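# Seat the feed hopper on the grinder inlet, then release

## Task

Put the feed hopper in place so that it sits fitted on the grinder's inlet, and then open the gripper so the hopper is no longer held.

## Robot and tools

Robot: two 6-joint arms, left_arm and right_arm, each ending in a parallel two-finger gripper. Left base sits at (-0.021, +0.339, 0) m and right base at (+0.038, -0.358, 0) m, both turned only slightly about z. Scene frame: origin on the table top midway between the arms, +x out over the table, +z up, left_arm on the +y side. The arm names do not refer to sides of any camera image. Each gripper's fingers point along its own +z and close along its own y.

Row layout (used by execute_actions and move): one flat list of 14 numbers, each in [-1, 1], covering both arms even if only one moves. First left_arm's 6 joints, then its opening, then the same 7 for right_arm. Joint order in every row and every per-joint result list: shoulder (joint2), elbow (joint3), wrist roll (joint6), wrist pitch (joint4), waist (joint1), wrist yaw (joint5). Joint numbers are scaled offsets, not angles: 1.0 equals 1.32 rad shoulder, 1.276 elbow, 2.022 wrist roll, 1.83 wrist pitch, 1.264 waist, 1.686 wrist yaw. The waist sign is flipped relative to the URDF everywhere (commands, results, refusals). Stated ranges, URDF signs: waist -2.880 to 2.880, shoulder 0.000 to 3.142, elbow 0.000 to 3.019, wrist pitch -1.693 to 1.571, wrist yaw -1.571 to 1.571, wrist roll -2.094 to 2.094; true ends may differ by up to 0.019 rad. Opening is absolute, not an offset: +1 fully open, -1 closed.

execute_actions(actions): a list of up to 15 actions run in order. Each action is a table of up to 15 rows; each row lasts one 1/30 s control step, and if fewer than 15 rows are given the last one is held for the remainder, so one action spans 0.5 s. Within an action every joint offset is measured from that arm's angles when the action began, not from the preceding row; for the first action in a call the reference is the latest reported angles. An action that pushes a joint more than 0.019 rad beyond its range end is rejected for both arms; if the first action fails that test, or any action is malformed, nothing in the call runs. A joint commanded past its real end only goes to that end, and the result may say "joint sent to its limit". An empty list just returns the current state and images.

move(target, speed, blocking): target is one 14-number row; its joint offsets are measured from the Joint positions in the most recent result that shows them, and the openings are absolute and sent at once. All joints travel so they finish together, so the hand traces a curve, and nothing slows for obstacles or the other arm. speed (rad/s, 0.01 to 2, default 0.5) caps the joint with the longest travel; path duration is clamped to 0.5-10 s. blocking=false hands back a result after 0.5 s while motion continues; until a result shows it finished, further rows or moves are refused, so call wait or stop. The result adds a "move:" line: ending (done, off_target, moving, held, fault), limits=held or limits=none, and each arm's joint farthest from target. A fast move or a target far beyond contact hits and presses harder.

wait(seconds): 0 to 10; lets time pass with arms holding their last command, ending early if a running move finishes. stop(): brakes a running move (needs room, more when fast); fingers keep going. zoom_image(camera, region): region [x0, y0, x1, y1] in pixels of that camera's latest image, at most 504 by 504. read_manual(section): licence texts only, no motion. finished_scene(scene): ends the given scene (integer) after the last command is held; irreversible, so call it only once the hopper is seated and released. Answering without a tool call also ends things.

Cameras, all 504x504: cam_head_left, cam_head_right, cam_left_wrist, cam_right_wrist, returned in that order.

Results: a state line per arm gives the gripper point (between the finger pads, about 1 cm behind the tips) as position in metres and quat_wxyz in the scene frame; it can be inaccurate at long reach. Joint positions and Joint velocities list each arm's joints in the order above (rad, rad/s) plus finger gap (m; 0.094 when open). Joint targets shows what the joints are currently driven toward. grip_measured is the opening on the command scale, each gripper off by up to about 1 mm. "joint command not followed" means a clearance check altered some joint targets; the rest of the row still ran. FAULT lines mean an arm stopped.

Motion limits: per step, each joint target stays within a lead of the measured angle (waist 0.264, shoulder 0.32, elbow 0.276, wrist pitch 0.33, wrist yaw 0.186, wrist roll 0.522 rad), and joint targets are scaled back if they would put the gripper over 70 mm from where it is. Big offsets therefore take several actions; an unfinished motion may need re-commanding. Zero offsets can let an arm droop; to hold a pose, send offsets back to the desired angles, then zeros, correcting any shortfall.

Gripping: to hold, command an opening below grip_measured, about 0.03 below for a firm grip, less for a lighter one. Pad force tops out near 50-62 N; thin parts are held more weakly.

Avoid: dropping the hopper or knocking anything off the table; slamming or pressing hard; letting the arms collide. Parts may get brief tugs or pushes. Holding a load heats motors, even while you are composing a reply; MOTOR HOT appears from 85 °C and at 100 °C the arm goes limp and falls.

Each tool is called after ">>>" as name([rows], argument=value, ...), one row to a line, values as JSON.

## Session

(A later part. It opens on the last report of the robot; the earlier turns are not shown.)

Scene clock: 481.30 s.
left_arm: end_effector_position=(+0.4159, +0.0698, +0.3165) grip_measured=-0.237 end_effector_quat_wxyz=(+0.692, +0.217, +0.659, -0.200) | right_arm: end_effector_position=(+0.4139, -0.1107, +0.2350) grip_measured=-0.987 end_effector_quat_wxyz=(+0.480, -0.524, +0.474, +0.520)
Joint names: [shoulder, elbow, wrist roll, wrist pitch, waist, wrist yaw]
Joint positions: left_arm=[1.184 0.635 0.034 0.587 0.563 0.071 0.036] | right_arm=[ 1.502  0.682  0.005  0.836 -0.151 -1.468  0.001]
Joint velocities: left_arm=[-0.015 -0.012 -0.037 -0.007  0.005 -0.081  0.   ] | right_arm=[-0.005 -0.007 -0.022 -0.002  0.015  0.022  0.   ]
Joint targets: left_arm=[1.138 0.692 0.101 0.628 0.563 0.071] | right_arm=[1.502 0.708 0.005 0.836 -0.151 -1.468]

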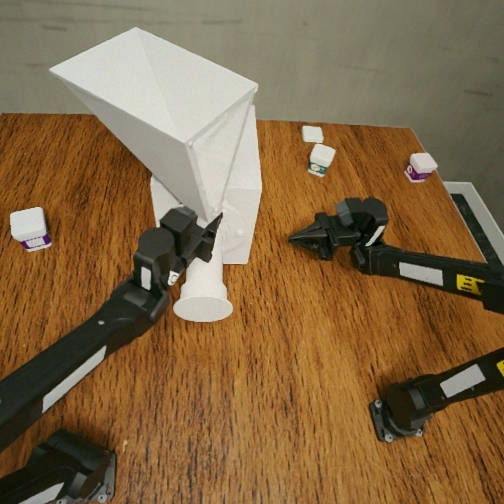

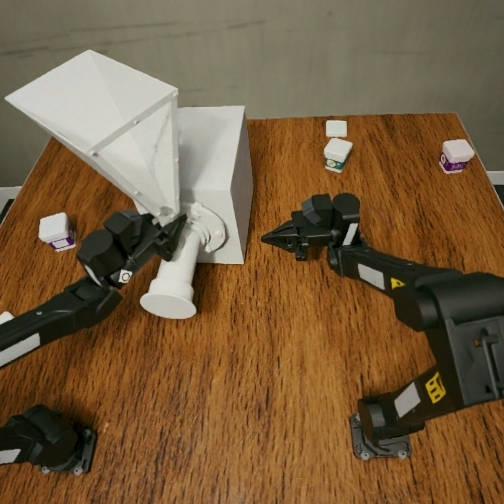

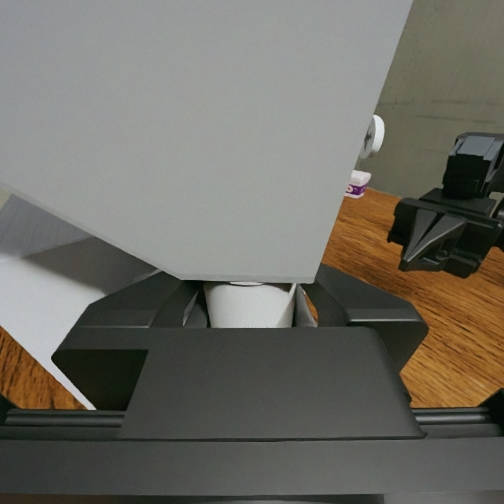

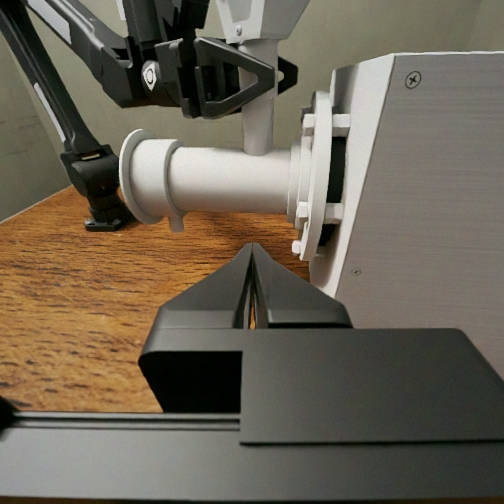

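>>> execute_actions([
  [[-0.035,0.045,0.033,0.022,0,0.011,-0.45,0,0.02,0,0,0,0,-1]],
  [[-0.028,0.03,0.033,0.005,0,0,-0.45,0,0.02,0,0,0,0,-1]],
  [[-0.025,0.028,0.033,0.025,0,0,-0.45,0,0.02,0,0,0,0,-1]],
  [[-0.035,0.045,0.033,0.022,0,0,-0.45,0,0.02,0,0,0,0,-1]],
])

>>> zoom_image(camera="cam_right_wrist", region=[140,0,340,200])

Scene clock: 489.77 s.
left_arm: end_effector_position=(+0.4147, +0.0681, +0.3153) grip_measured=-0.237 end_effector_quat_wxyz=(+0.689, +0.222, +0.659, -0.204) | right_arm: end_effector_position=(+0.4139, -0.1107, +0.2350) grip_measured=-0.987 end_effector_quat_wxyz=(+0.480, -0.524, +0.474, +0.520)
Joint names: [shoulder, elbow, wrist roll, wrist pitch, waist, wrist yaw]
Joint positions: left_arm=[1.184 0.635 0.034 0.582 0.563 0.084 0.036] | right_arm=[ 1.502  0.682  0.005  0.836 -0.151 -1.468  0.001]
Joint velocities: left_arm=[ 0.015 -0.007 -0.037 -0.007  0.005  0.037  0.001] | right_arm=[-0.005 -0.002 -0.022 -0.012 -0.005 -0.022 -0.001]
Joint targets: left_arm=[1.138 0.692 0.100 0.622 0.563 0.084] | right_arm=[1.502 0.708 0.005 0.836 -0.151 -1.468]

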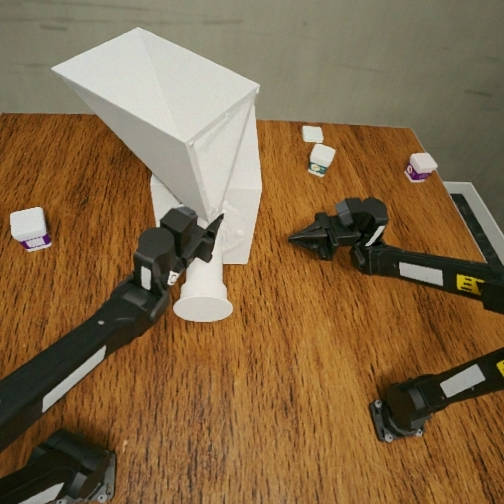

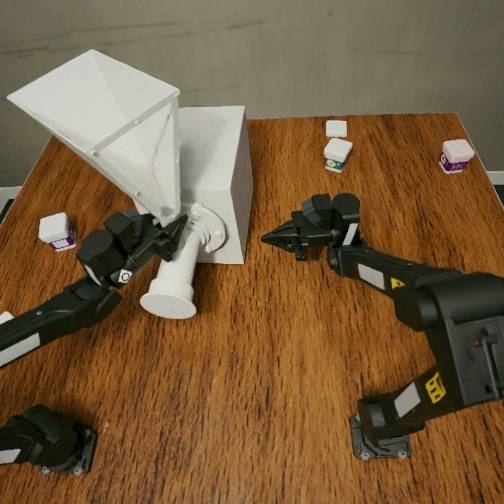

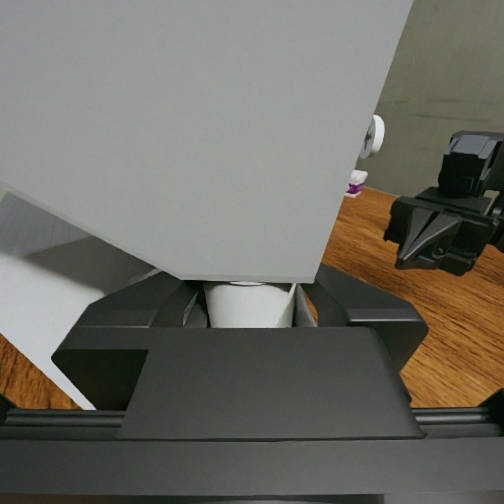

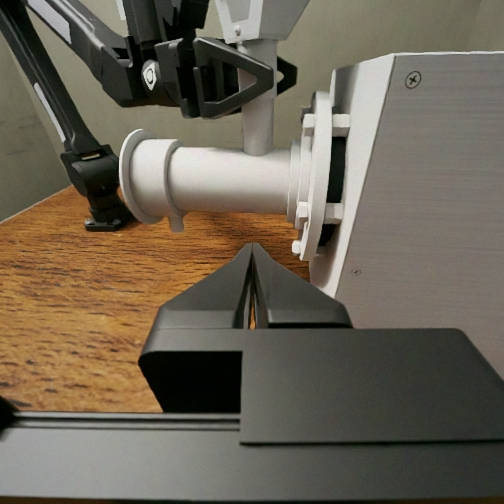

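Region (140, 0, 340, 200) of cam_right_wrist's 504x504 image, scaled by 2.520, with more detail than that image has.

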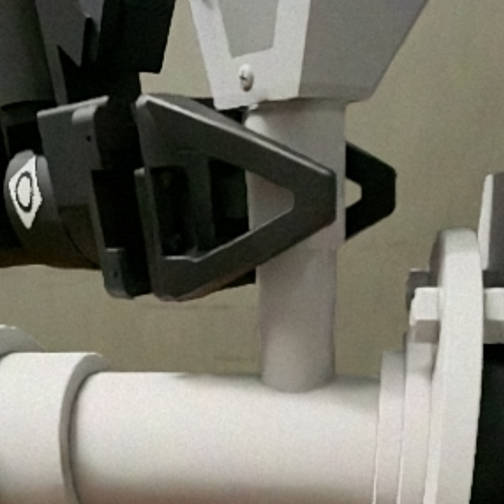

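>>> execute_actions([
  [[-0.055,0.025,0.033,-0.005,0,-0.006,-0.45,0,0.02,0,0,0,0,-1]],
  [[-0.03,0.028,0.033,0.015,0,0,-0.45,0,0.02,0,0,0,0,-1]],
  [[-0.035,0.045,0.033,0.022,0,0,-0.45,0,0.02,0,0,0,0,-1]],
])

>>> zoom_image(camera="cam_right_wrist", region=[140,0,340,200])

Scene clock: 505.13 s.
left_arm: end_effector_position=(+0.4155, +0.0690, +0.3007) grip_measured=-0.237 end_effector_quat_wxyz=(+0.675, +0.222, +0.675, -0.199) | right_arm: end_effector_position=(+0.4139, -0.1107, +0.2350) grip_measured=-0.987 end_effector_quat_wxyz=(+0.480, -0.524, +0.474, +0.520)
Joint names: [shoulder, elbow, wrist roll, wrist pitch, waist, wrist yaw]
Joint positions: left_arm=[1.192 0.628 0.032 0.553 0.563 0.077 0.036] | right_arm=[ 1.502  0.682  0.005  0.836 -0.151 -1.468  0.001]
Joint velocities: left_arm=[ 0.005  0.007  0.066 -0.007  0.005  0.051  0.   ] | right_arm=[-0.005  0.012 -0.007  0.002  0.005  0.037  0.001]
Joint targets: left_arm=[1.139 0.686 0.098 0.593 0.563 0.077] | right_arm=[1.502 0.708 0.005 0.836 -0.151 -1.468]

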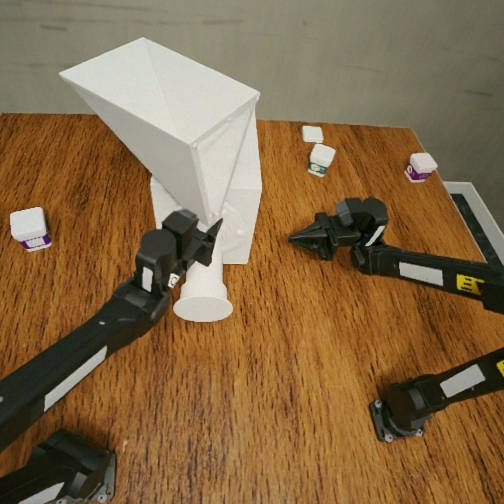

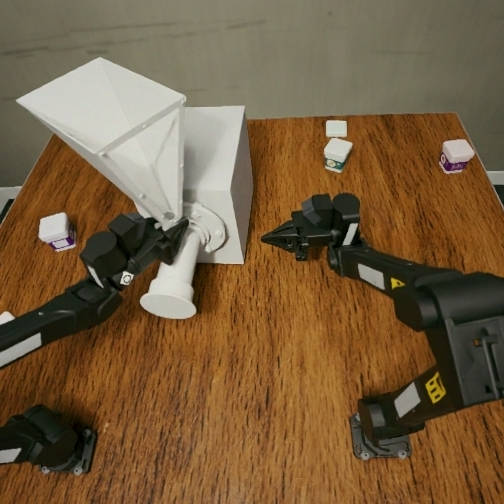

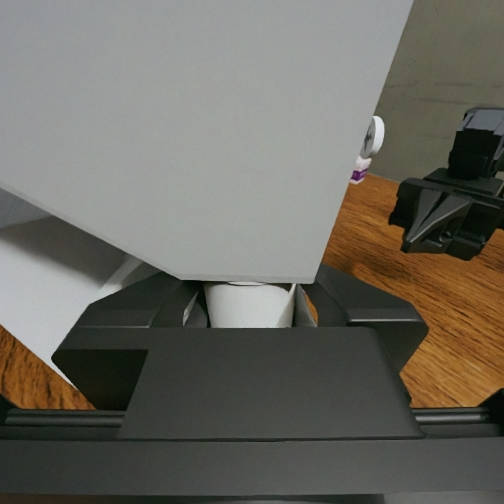

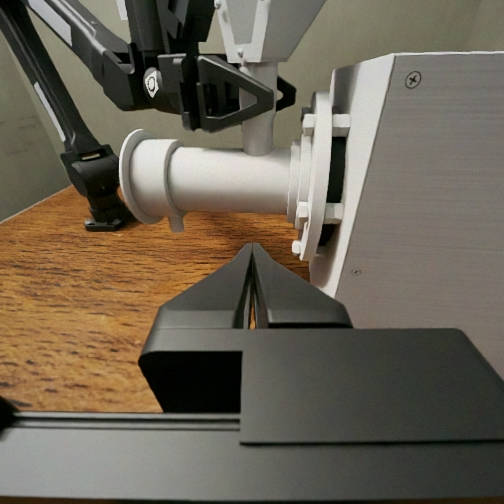

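Region (140, 0, 340, 200) of cam_right_wrist's 504x504 image, scaled by 2.520, with more detail than that image has.

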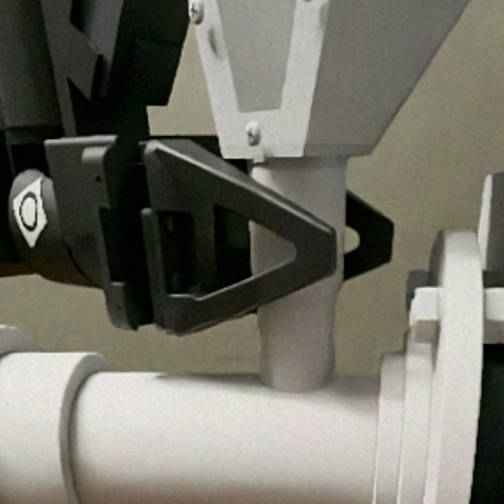

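>>> execute_actions([
  [[-0.02,0.027,0.033,0.06,0,0,-0.45,0,0.02,0,0,0,0,-1]],
  [[-0.02,0.027,0.033,0.06,0,0,-0.45,0,0.02,0,0,0,0,-1]],
])

Scene clock: 530.33 s.
left_arm: end_effector_position=(+0.4151, +0.0693, +0.2831) grip_measured=-0.237 end_effector_quat_wxyz=(+0.673, +0.220, +0.677, -0.201) | right_arm: end_effector_position=(+0.4139, -0.1107, +0.2350) grip_measured=-0.987 end_effector_quat_wxyz=(+0.480, -0.524, +0.474, +0.520)
Joint names: [shoulder, elbow, wrist roll, wrist pitch, waist, wrist yaw]
Joint positions: left_arm=[1.225 0.601 0.025 0.612 0.563 0.077 0.036] | right_arm=[ 1.502  0.682  0.005  0.836 -0.151 -1.468  0.001]
Joint velocities: left_arm=[ 0.005  0.007 -0.066  0.007  0.015  0.066 -0.001] | right_arm=[ 0.005  0.002  0.037  0.002  0.005 -0.022  0.001]
Joint targets: left_arm=[1.184 0.647 0.096 0.691 0.563 0.077] | right_arm=[1.502 0.708 0.005 0.836 -0.151 -1.468]

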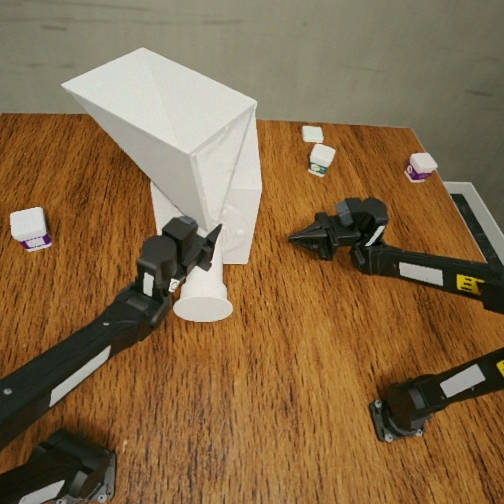

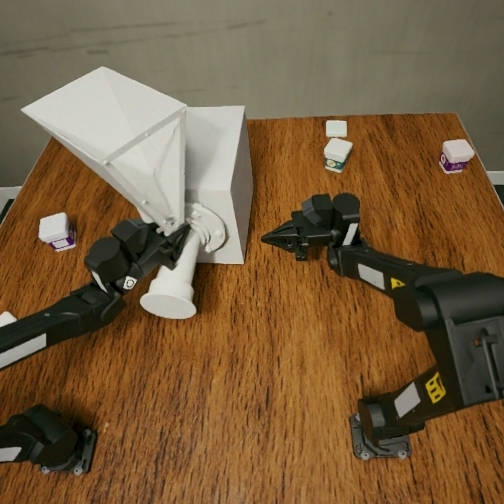

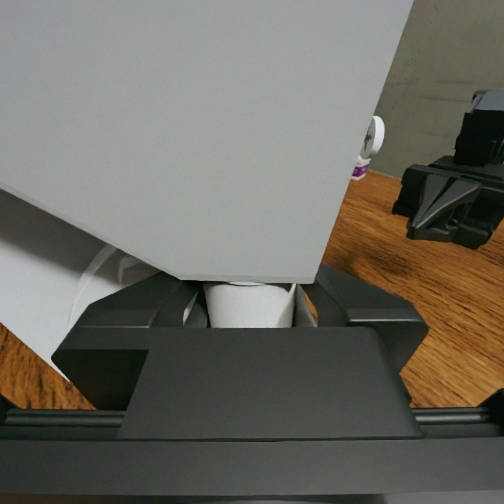

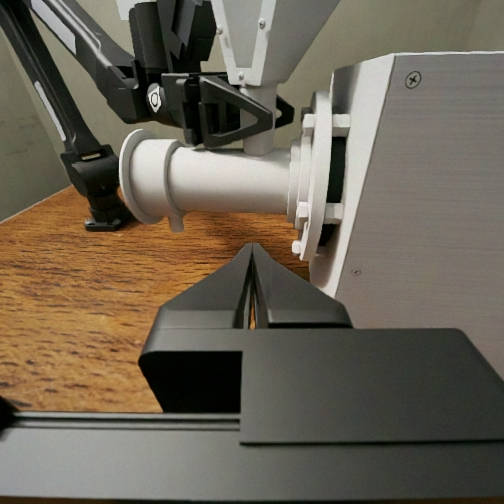

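>>> execute_actions([
  [[-0.02,0.027,0.033,0.05,0,0,-0.45,0,0.02,0,0,0,0,-1]],
  [[-0.02,0.03,0.01,0.015,0,0,-0.2,0,0.02,0,0,0,0,-1]],
  [[-0.01,0.025,0,0.01,0,0,0.2,0,0.02,0,0,0,0,-1]],
])

>>> move(target=[-0.25,-0.095,0,-0.096,0,0,0.2,0,0.02,0,0,0,0,-1], speed=0.2)

>>> zoom_image(camera="cam_right_wrist", region=[140,0,340,200])

Scene clock: 539.93 s.
left_arm: end_effector_position=(+0.4146, +0.0698, +0.2850) grip_measured=+0.198 end_effector_quat_wxyz=(+0.675, +0.210, +0.675, -0.211) | right_arm: end_effector_position=(+0.4139, -0.1107, +0.2350) grip_measured=-0.987 end_effector_quat_wxyz=(+0.480, -0.524, +0.474, +0.520)
Joint names: [shoulder, elbow, wrist roll, wrist pitch, waist, wrist yaw]
Joint positions: left_arm=[ 1.226  0.597 -0.001  0.629  0.563  0.076  0.056] | right_arm=[ 1.502  0.682  0.005  0.836 -0.151 -1.468  0.001]
Joint velocities: left_arm=[ 0.005  0.007  0.007  0.007  0.015 -0.066  0.   ] | right_arm=[ 0.005 -0.012 -0.081  0.012  0.015  0.037  0.   ]
Joint targets: left_arm=[1.220 0.627 -0.001 0.647 0.563 0.076] | right_arm=[1.502 0.708 0.005 0.836 -0.151 -1.468]

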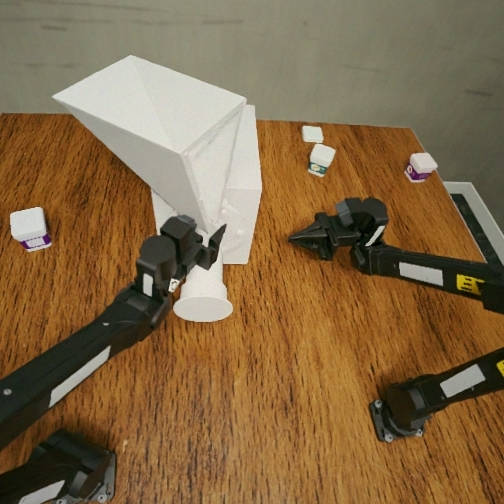

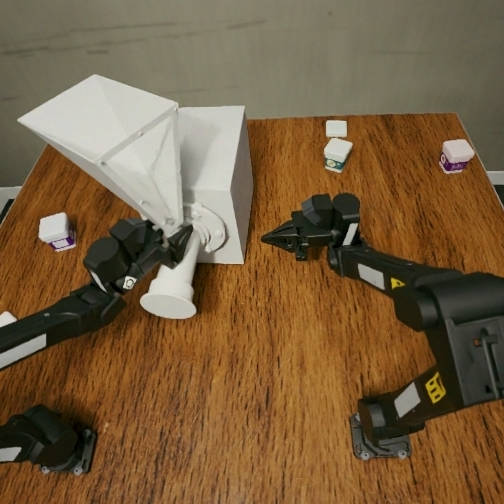

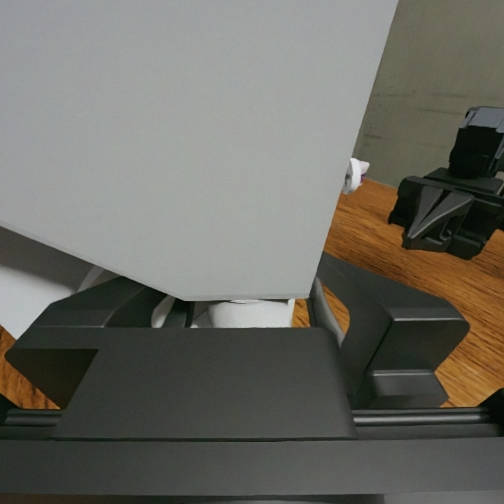

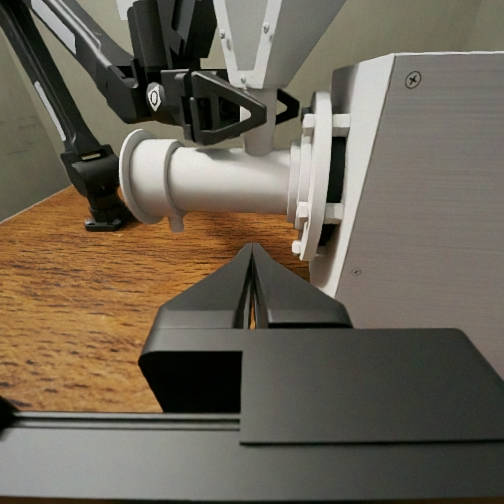

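Scene clock: 541.93 s.
left_arm: end_effector_position=(+0.3474, +0.1097, +0.3262) grip_measured=+0.198 end_effector_quat_wxyz=(+0.692, +0.205, +0.658, -0.213) | right_arm: end_effector_position=(+0.4139, -0.1107, +0.2350) grip_measured=-0.987 end_effector_quat_wxyz=(+0.480, -0.524, +0.474, +0.520)
Joint names: [shoulder, elbow, wrist roll, wrist pitch, waist, wrist yaw]
Joint positions: left_arm=[ 0.9    0.481 -0.001  0.468  0.563  0.072  0.056] | right_arm=[ 1.502  0.682  0.005  0.836 -0.151 -1.468  0.001]
Joint velocities: left_arm=[-0.005 -0.012 -0.007  0.002  0.005  0.022 -0.   ] | right_arm=[-0.015 -0.007  0.081  0.017 -0.005  0.022 -0.001]
Joint targets: left_arm=[0.896 0.476 -0.001 0.454 0.563 0.075] | right_arm=[1.502 0.708 0.005 0.836 -0.151 -1.468]
move: off_target (right_arm); limits=none; left_arm: farthest joint: the wrist pitch, 0.014 radians from its target (0.176 radians at the start); right_arm: farthest joint: the elbow, 0.025 radians from its target (0.025 radians at the start)

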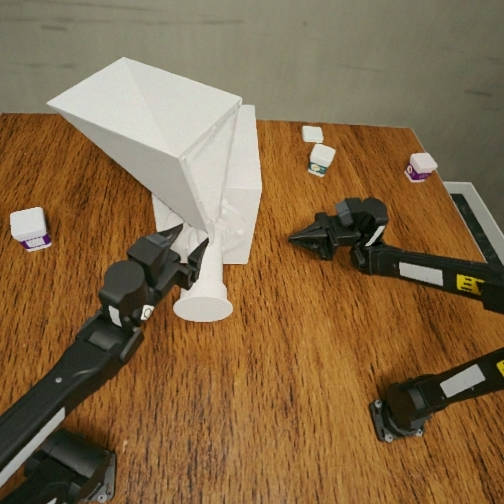

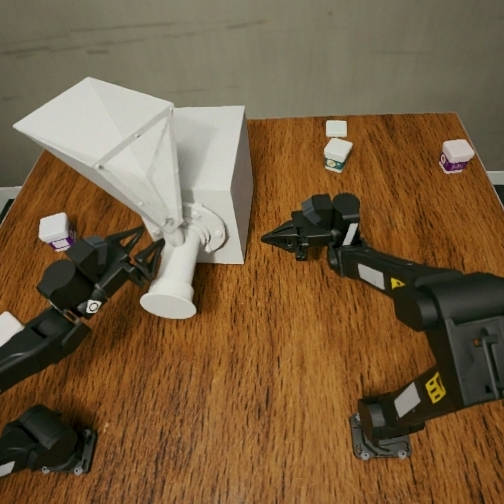

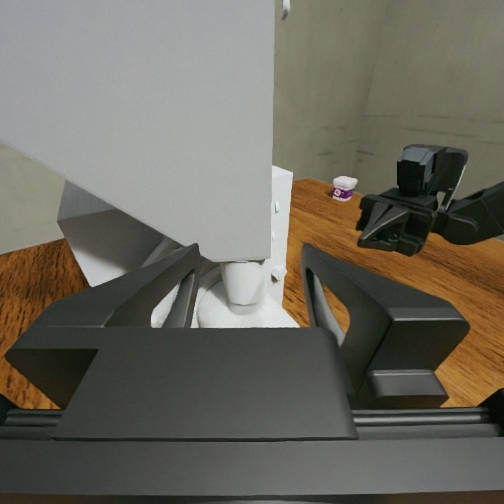

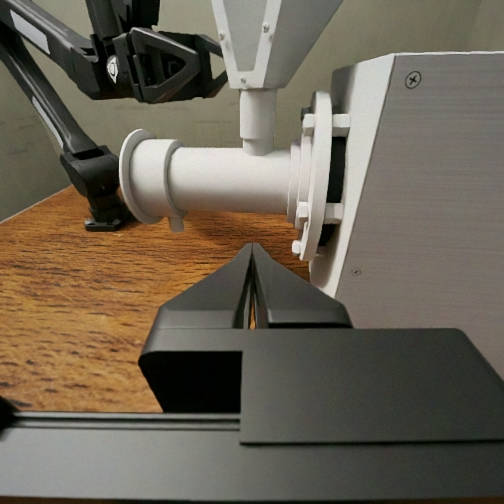

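Region (140, 0, 340, 200) of cam_right_wrist's 504x504 image, scaled by 2.520, with more detail than that image has.

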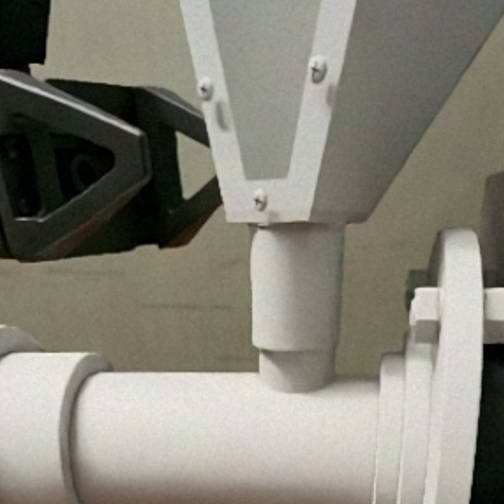

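>>> move(target=[-0.2,-0.17,0,-0.03,0,0,0.2,-0.42,0.55,0,-0.58,-0.2,0.87,-1], speed=0.9)

>>> move(target=[0,0.01,0,0,0,0,0.2,0.3,0.55,0,-0.45,-0.35,0,-1], speed=0.7)

Scene clock: 550.83 s.
left_arm: end_effector_position=(+0.2836, +0.1470, +0.2868) grip_measured=+0.198 end_effector_quat_wxyz=(+0.695, +0.204, +0.656, -0.214) | right_arm: end_effector_position=(+0.4413, -0.1694, +0.6745) grip_measured=-0.987 end_effector_quat_wxyz=(+0.754, -0.137, +0.620, +0.170)
Joint names: [shoulder, elbow, wrist roll, wrist pitch, waist, wrist yaw]
Joint positions: left_arm=[ 0.64   0.27  -0.001  0.427  0.563  0.072  0.056] | right_arm=[ 0.937  1.344  0.005 -0.21  -0.396 -0.004  0.001]
Joint velocities: left_arm=[ 0.005  0.002  0.066 -0.007  0.015 -0.066  0.   ] | right_arm=[-0.015 -0.007  0.051  0.002  0.015  0.007  0.   ]
Joint targets: left_arm=[0.636 0.265 -0.001 0.413 0.563 0.072] | right_arm=[0.948 1.384 0.005 -0.226 -0.404 -0.001]
move: off_target (right_arm); limits=none; left_arm: farthest joint: the wrist pitch, 0.014 radians from its target (0.055 radians at the start); right_arm: farthest joint: the elbow, 0.040 radians from its target (0.702 radians at the start)

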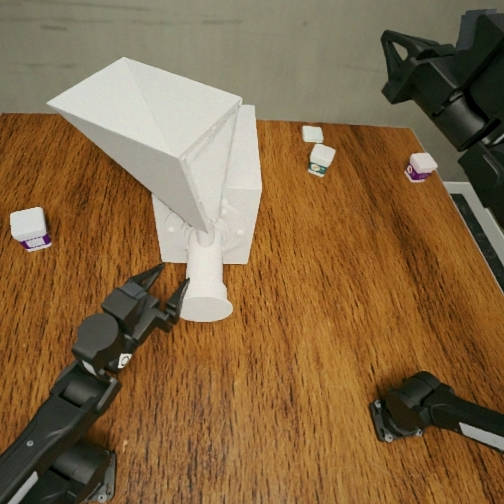

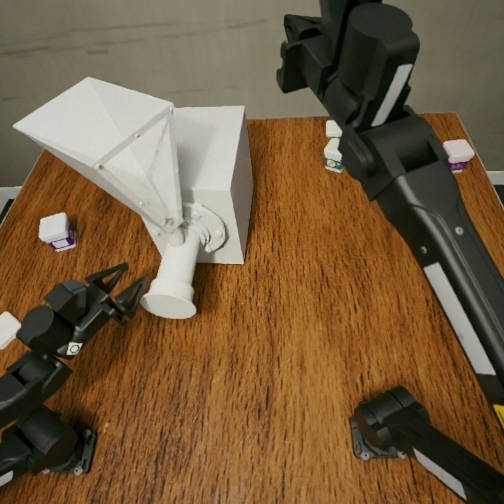

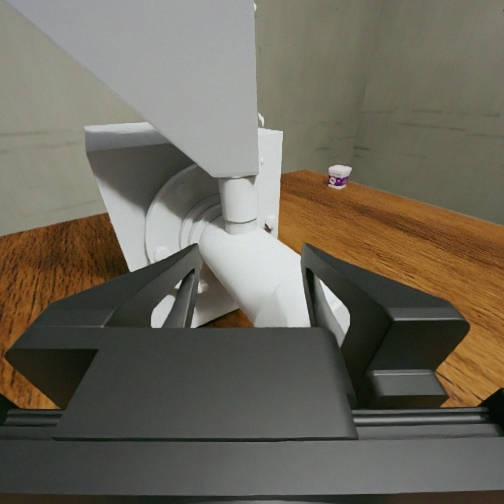

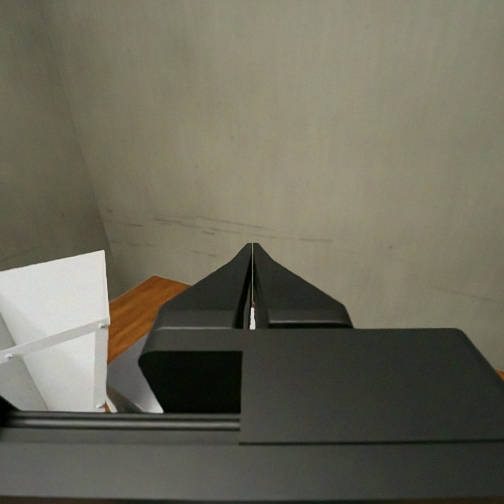

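Scene clock: 552.63 s.
left_arm: end_effector_position=(+0.2836, +0.1470, +0.2868) grip_measured=+0.198 end_effector_quat_wxyz=(+0.695, +0.204, +0.656, -0.214) | right_arm: end_effector_position=(+0.3745, +0.0476, +0.6659) grip_measured=-0.987 end_effector_quat_wxyz=(+0.517, -0.348, +0.742, +0.246)
Joint names: [shoulder, elbow, wrist roll, wrist pitch, waist, wrist yaw]
Joint positions: left_arm=[ 0.64   0.27  -0.001  0.427  0.563  0.072  0.056] | right_arm=[ 1.325  1.992  0.005 -1.018 -0.837 -0.004  0.001]
Joint velocities: left_arm=[-0.005  0.007  0.007  0.002  0.005 -0.022 -0.   ] | right_arm=[-0.015  0.007 -0.007 -0.022 -0.005 -0.051 -0.001]
Joint targets: left_arm=[0.640 0.283 -0.001 0.427 0.563 0.072] | right_arm=[1.333 2.045 0.005 -1.034 -0.838 -0.004]
move: off_target (right_arm); limits=none; left_arm: farthest joint: the elbow, 0.013 radians from its target (0.013 radians at the start); right_arm: farthest joint: the elbow, 0.054 radians from its target (0.702 radians at the start)

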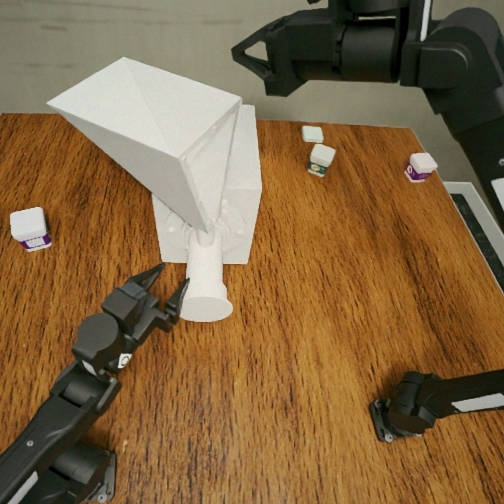

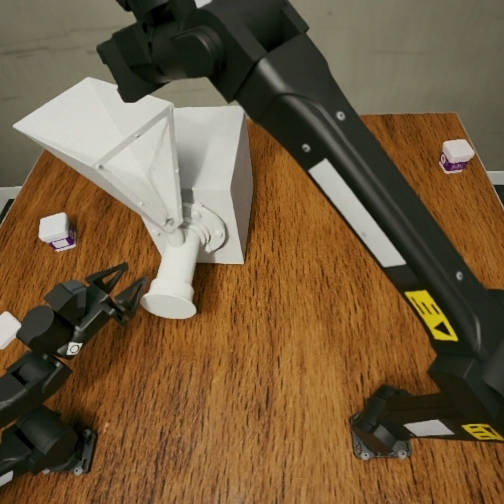

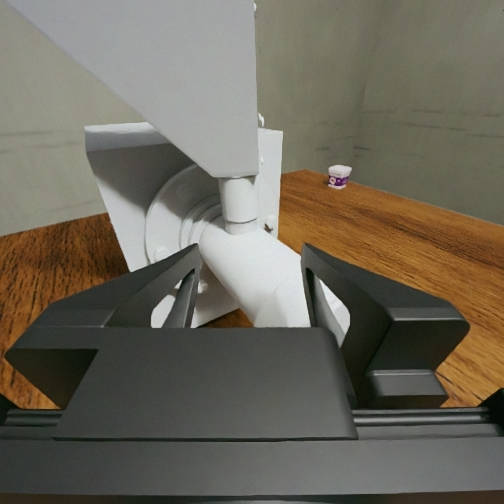

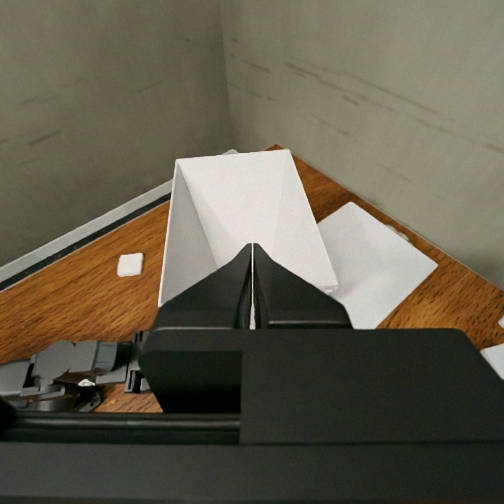

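>>> move(target=[0,0.01,0,0,0,0,0.2,0.115,0.03,0,0,0,0,-1], speed=0.2)

>>> move(target=[0,0.01,0,0,0,0,0.2,0,0.03,0,-0.13,0,0,-1], speed=0.12)

Scene clock: 558.70 s.
left_arm: end_effector_position=(+0.2836, +0.1470, +0.2868) grip_measured=+0.198 end_effector_quat_wxyz=(+0.695, +0.204, +0.656, -0.214) | right_arm: end_effector_position=(+0.4215, +0.1043, +0.5854) grip_measured=-0.987 end_effector_quat_wxyz=(+0.461, -0.365, +0.779, +0.219)
Joint names: [shoulder, elbow, wrist roll, wrist pitch, waist, wrist yaw]
Joint positions: left_arm=[ 0.64   0.27  -0.001  0.427  0.563  0.072  0.056] | right_arm=[ 1.473  1.992  0.005 -1.018 -0.837 -0.004  0.001]
Joint velocities: left_arm=[-0.005  0.002 -0.037  0.002  0.005 -0.022 -0.001] | right_arm=[ 0.005 -0.017  0.007 -0.017  0.005 -0.007 -0.001]
Joint targets: left_arm=[0.640 0.283 -0.001 0.427 0.563 0.072] | right_arm=[1.477 2.030 0.005 -1.018 -0.837 -0.004]
move: off_target (right_arm); limits=none; left_arm: farthest joint: the elbow, 0.013 radians from its target (0.013 radians at the start); right_arm: farthest joint: the elbow, 0.039 radians from its target (0.039 radians at the start)

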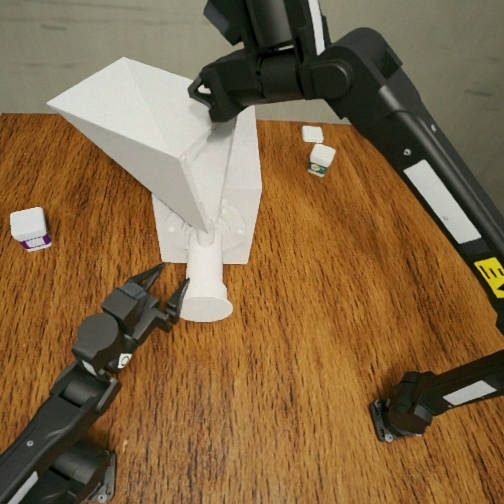

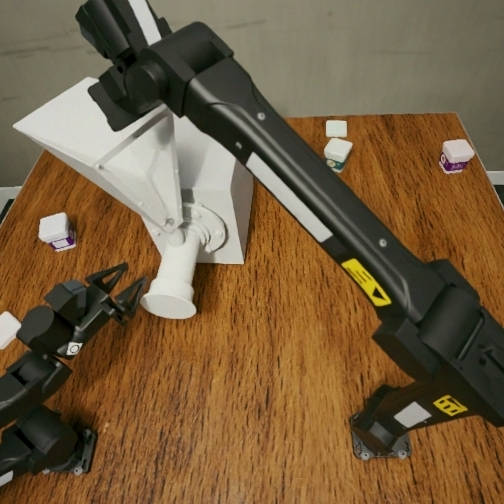

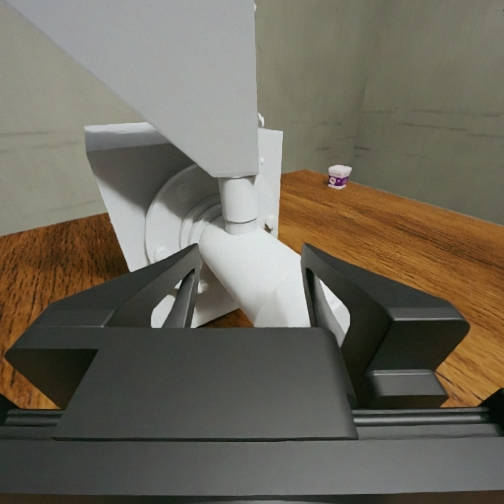

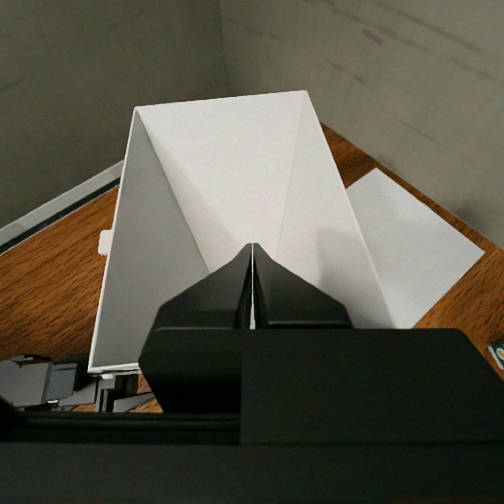

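Scene clock: 560.93 s.
left_arm: end_effector_position=(+0.2836, +0.1470, +0.2868) grip_measured=+0.198 end_effector_quat_wxyz=(+0.695, +0.204, +0.656, -0.214) | right_arm: end_effector_position=(+0.4023, +0.0811, +0.5423) grip_measured=-0.987 end_effector_quat_wxyz=(+0.375, -0.385, +0.824, +0.179)
Joint names: [shoulder, elbow, wrist roll, wrist pitch, waist, wrist yaw]
Joint positions: left_arm=[ 0.64   0.27  -0.001  0.427  0.563  0.072  0.056] | right_arm=[ 1.473  1.992  0.005 -1.233 -0.837 -0.004  0.001]
Joint velocities: left_arm=[ 0.015 -0.012  0.022  0.032  0.005 -0.037  0.001] | right_arm=[-0.015 -0.007 -0.081 -0.012  0.005  0.037 -0.   ]
Joint targets: left_arm=[0.640 0.283 -0.001 0.427 0.563 0.072] | right_arm=[1.473 2.030 0.005 -1.256 -0.837 -0.004]
move: off_target (right_arm); limits=none; left_arm: farthest joint: the elbow, 0.013 radians from its target (0.013 radians at the start); right_arm: farthest joint: the elbow, 0.038 radians from its target (0.039 radians at the start)

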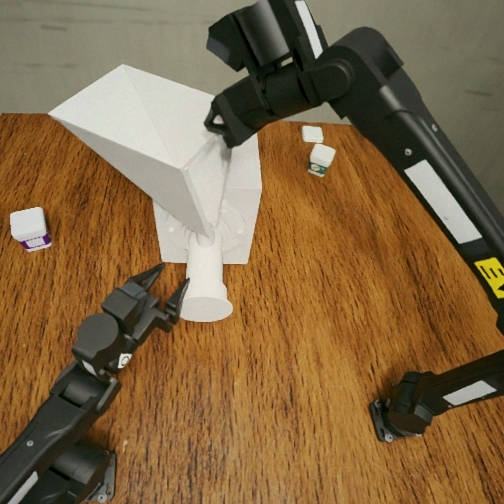

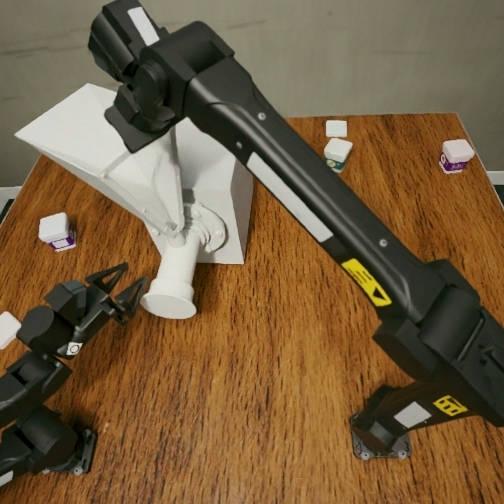

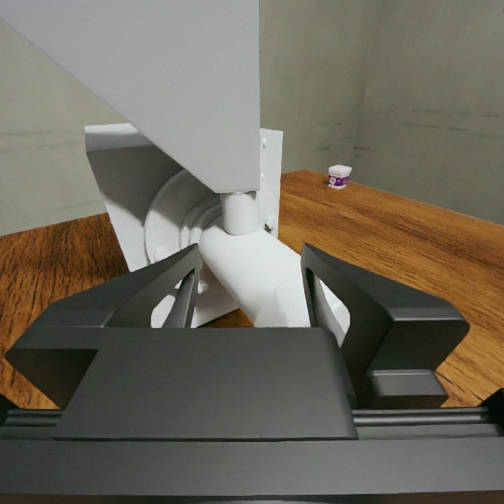

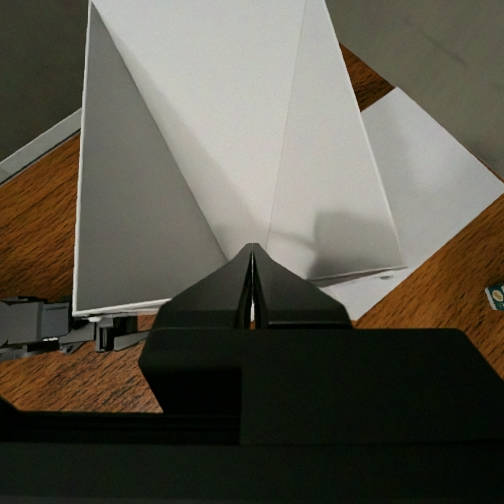

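It dropped. One small extra press, then lift off.

>>> move(target=[0,0.01,0,0,0,0,0.2,0,0.03,0,-0.06,0,0,-1], speed=0.12)

>>> move(target=[0,0.01,0,0,0,0,0.2,0,0.03,0,0.22,0,0,-1])

>>> zoom_image(camera="cam_left_wrist", region=[180,140,300,260])

Scene clock: 570.07 s.
left_arm: end_effector_position=(+0.2836, +0.1470, +0.2868) grip_measured=+0.198 end_effector_quat_wxyz=(+0.695, +0.204, +0.656, -0.214) | right_arm: end_effector_position=(+0.3956, +0.0728, +0.5409) grip_measured=-0.987 end_effector_quat_wxyz=(+0.358, -0.389, +0.832, +0.170)
Joint names: [shoulder, elbow, wrist roll, wrist pitch, waist, wrist yaw]
Joint positions: left_arm=[ 0.64   0.27  -0.001  0.427  0.563  0.072  0.056] | right_arm=[ 1.473  2.01   0.005 -1.293 -0.837 -0.003  0.001]
Joint velocities: left_arm=[-0.015  0.007 -0.007 -0.002  0.024  0.022 -0.001] | right_arm=[-0.024 -0.012 -0.007 -0.017  0.005  0.066 -0.   ]
Joint targets: left_arm=[0.640 0.283 -0.001 0.427 0.563 0.072] | right_arm=[1.473 2.030 0.005 -1.343 -0.837 -0.004]
move: off_target (right_arm); limits=none; left_arm: farthest joint: the elbow, 0.013 radians from its target (0.013 radians at the start); right_arm: farthest joint: the wrist pitch, 0.049 radians from its target (0.110 radians at the start)

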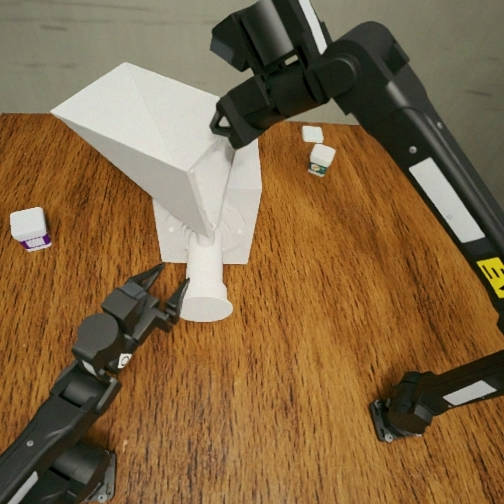

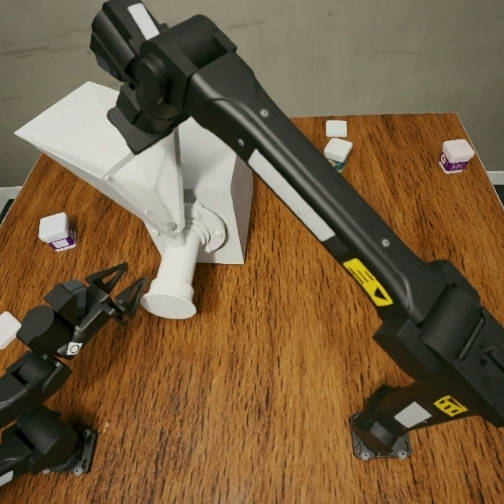

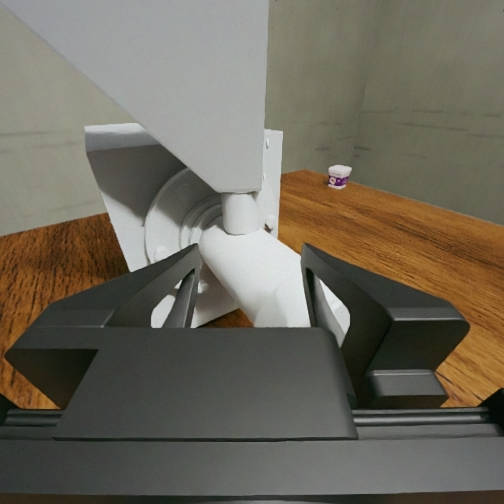

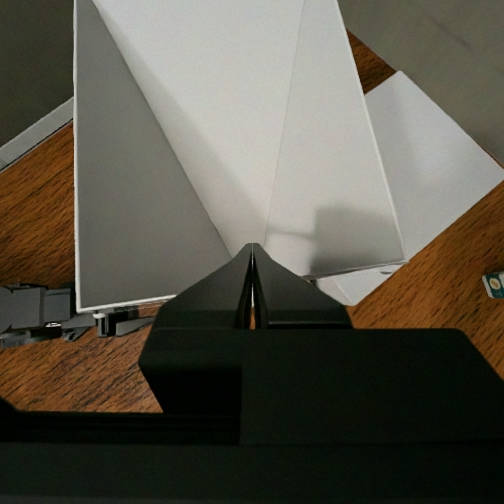

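Scene clock: 571.30 s.
left_arm: end_effector_position=(+0.2836, +0.1470, +0.2868) grip_measured=+0.198 end_effector_quat_wxyz=(+0.695, +0.204, +0.656, -0.214) | right_arm: end_effector_position=(+0.4272, +0.1109, +0.6184) grip_measured=-0.987 end_effector_quat_wxyz=(+0.507, -0.351, +0.750, +0.241)
Joint names: [shoulder, elbow, wrist roll, wrist pitch, waist, wrist yaw]
Joint positions: left_arm=[ 0.64   0.27  -0.001  0.427  0.563  0.072  0.056] | right_arm=[ 1.473  2.01   0.005 -0.917 -0.837 -0.003  0.001]
Joint velocities: left_arm=[-0.005  0.002 -0.081  0.007  0.005  0.007  0.   ] | right_arm=[-0.024 -0.007 -0.022  0.012  0.005 -0.007  0.001]
Joint targets: left_arm=[0.640 0.283 -0.001 0.427 0.563 0.072] | right_arm=[1.473 2.049 0.005 -0.891 -0.837 -0.003]
move: off_target (right_arm); limits=none; left_arm: farthest joint: the elbow, 0.013 radians from its target (0.013 radians at the start); right_arm: farthest joint: the elbow, 0.038 radians from its target (0.038 radians at the start)

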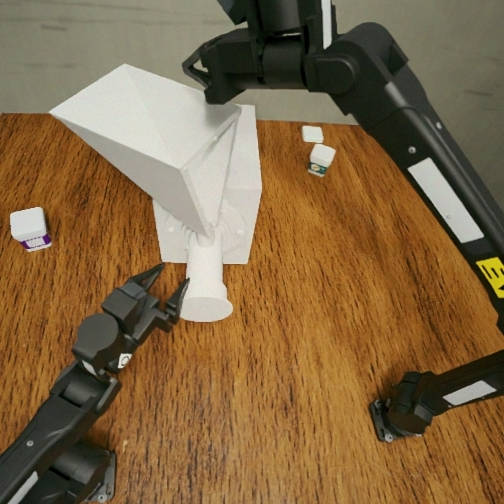

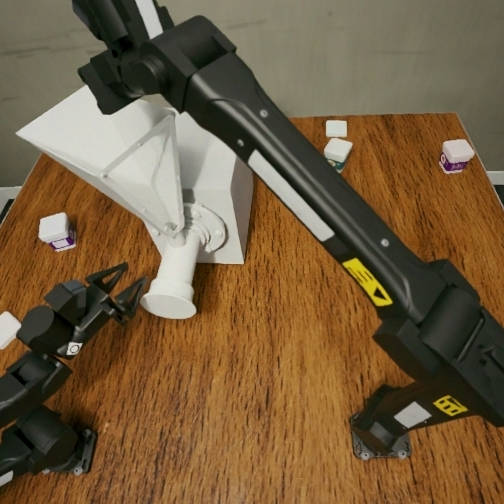

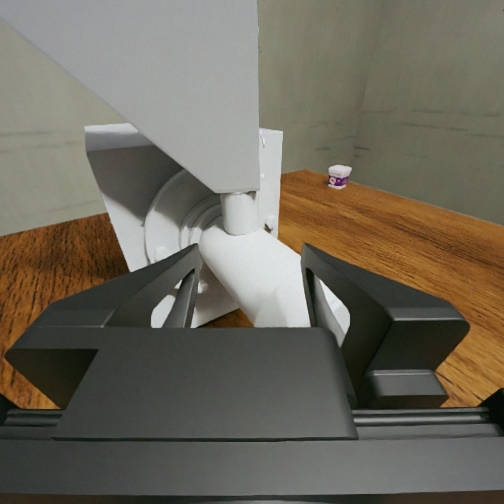

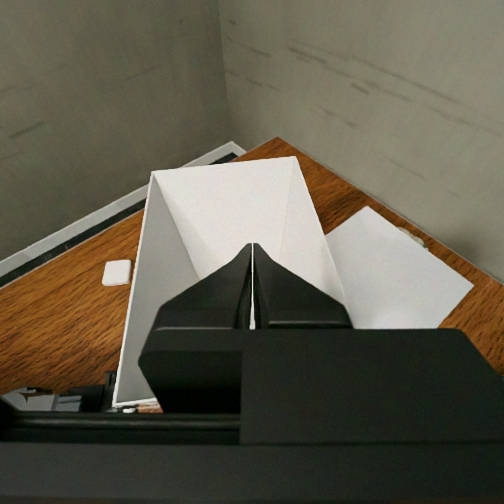

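Region (180, 140, 300, 260) of cam_left_wrist's 504x504 image, scaled by 4.200, with more detail than that image has.

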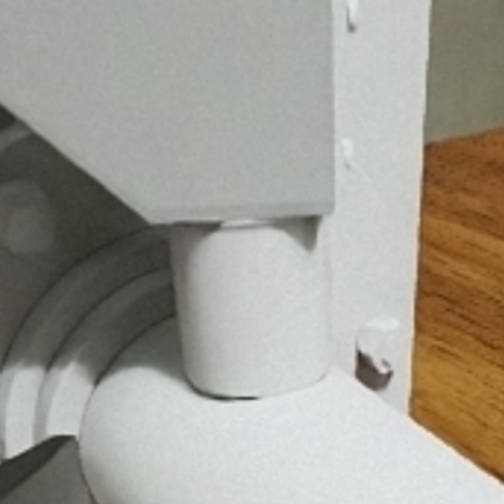

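>>> finished_scene(scene=2)

The scene is finished: the task was done.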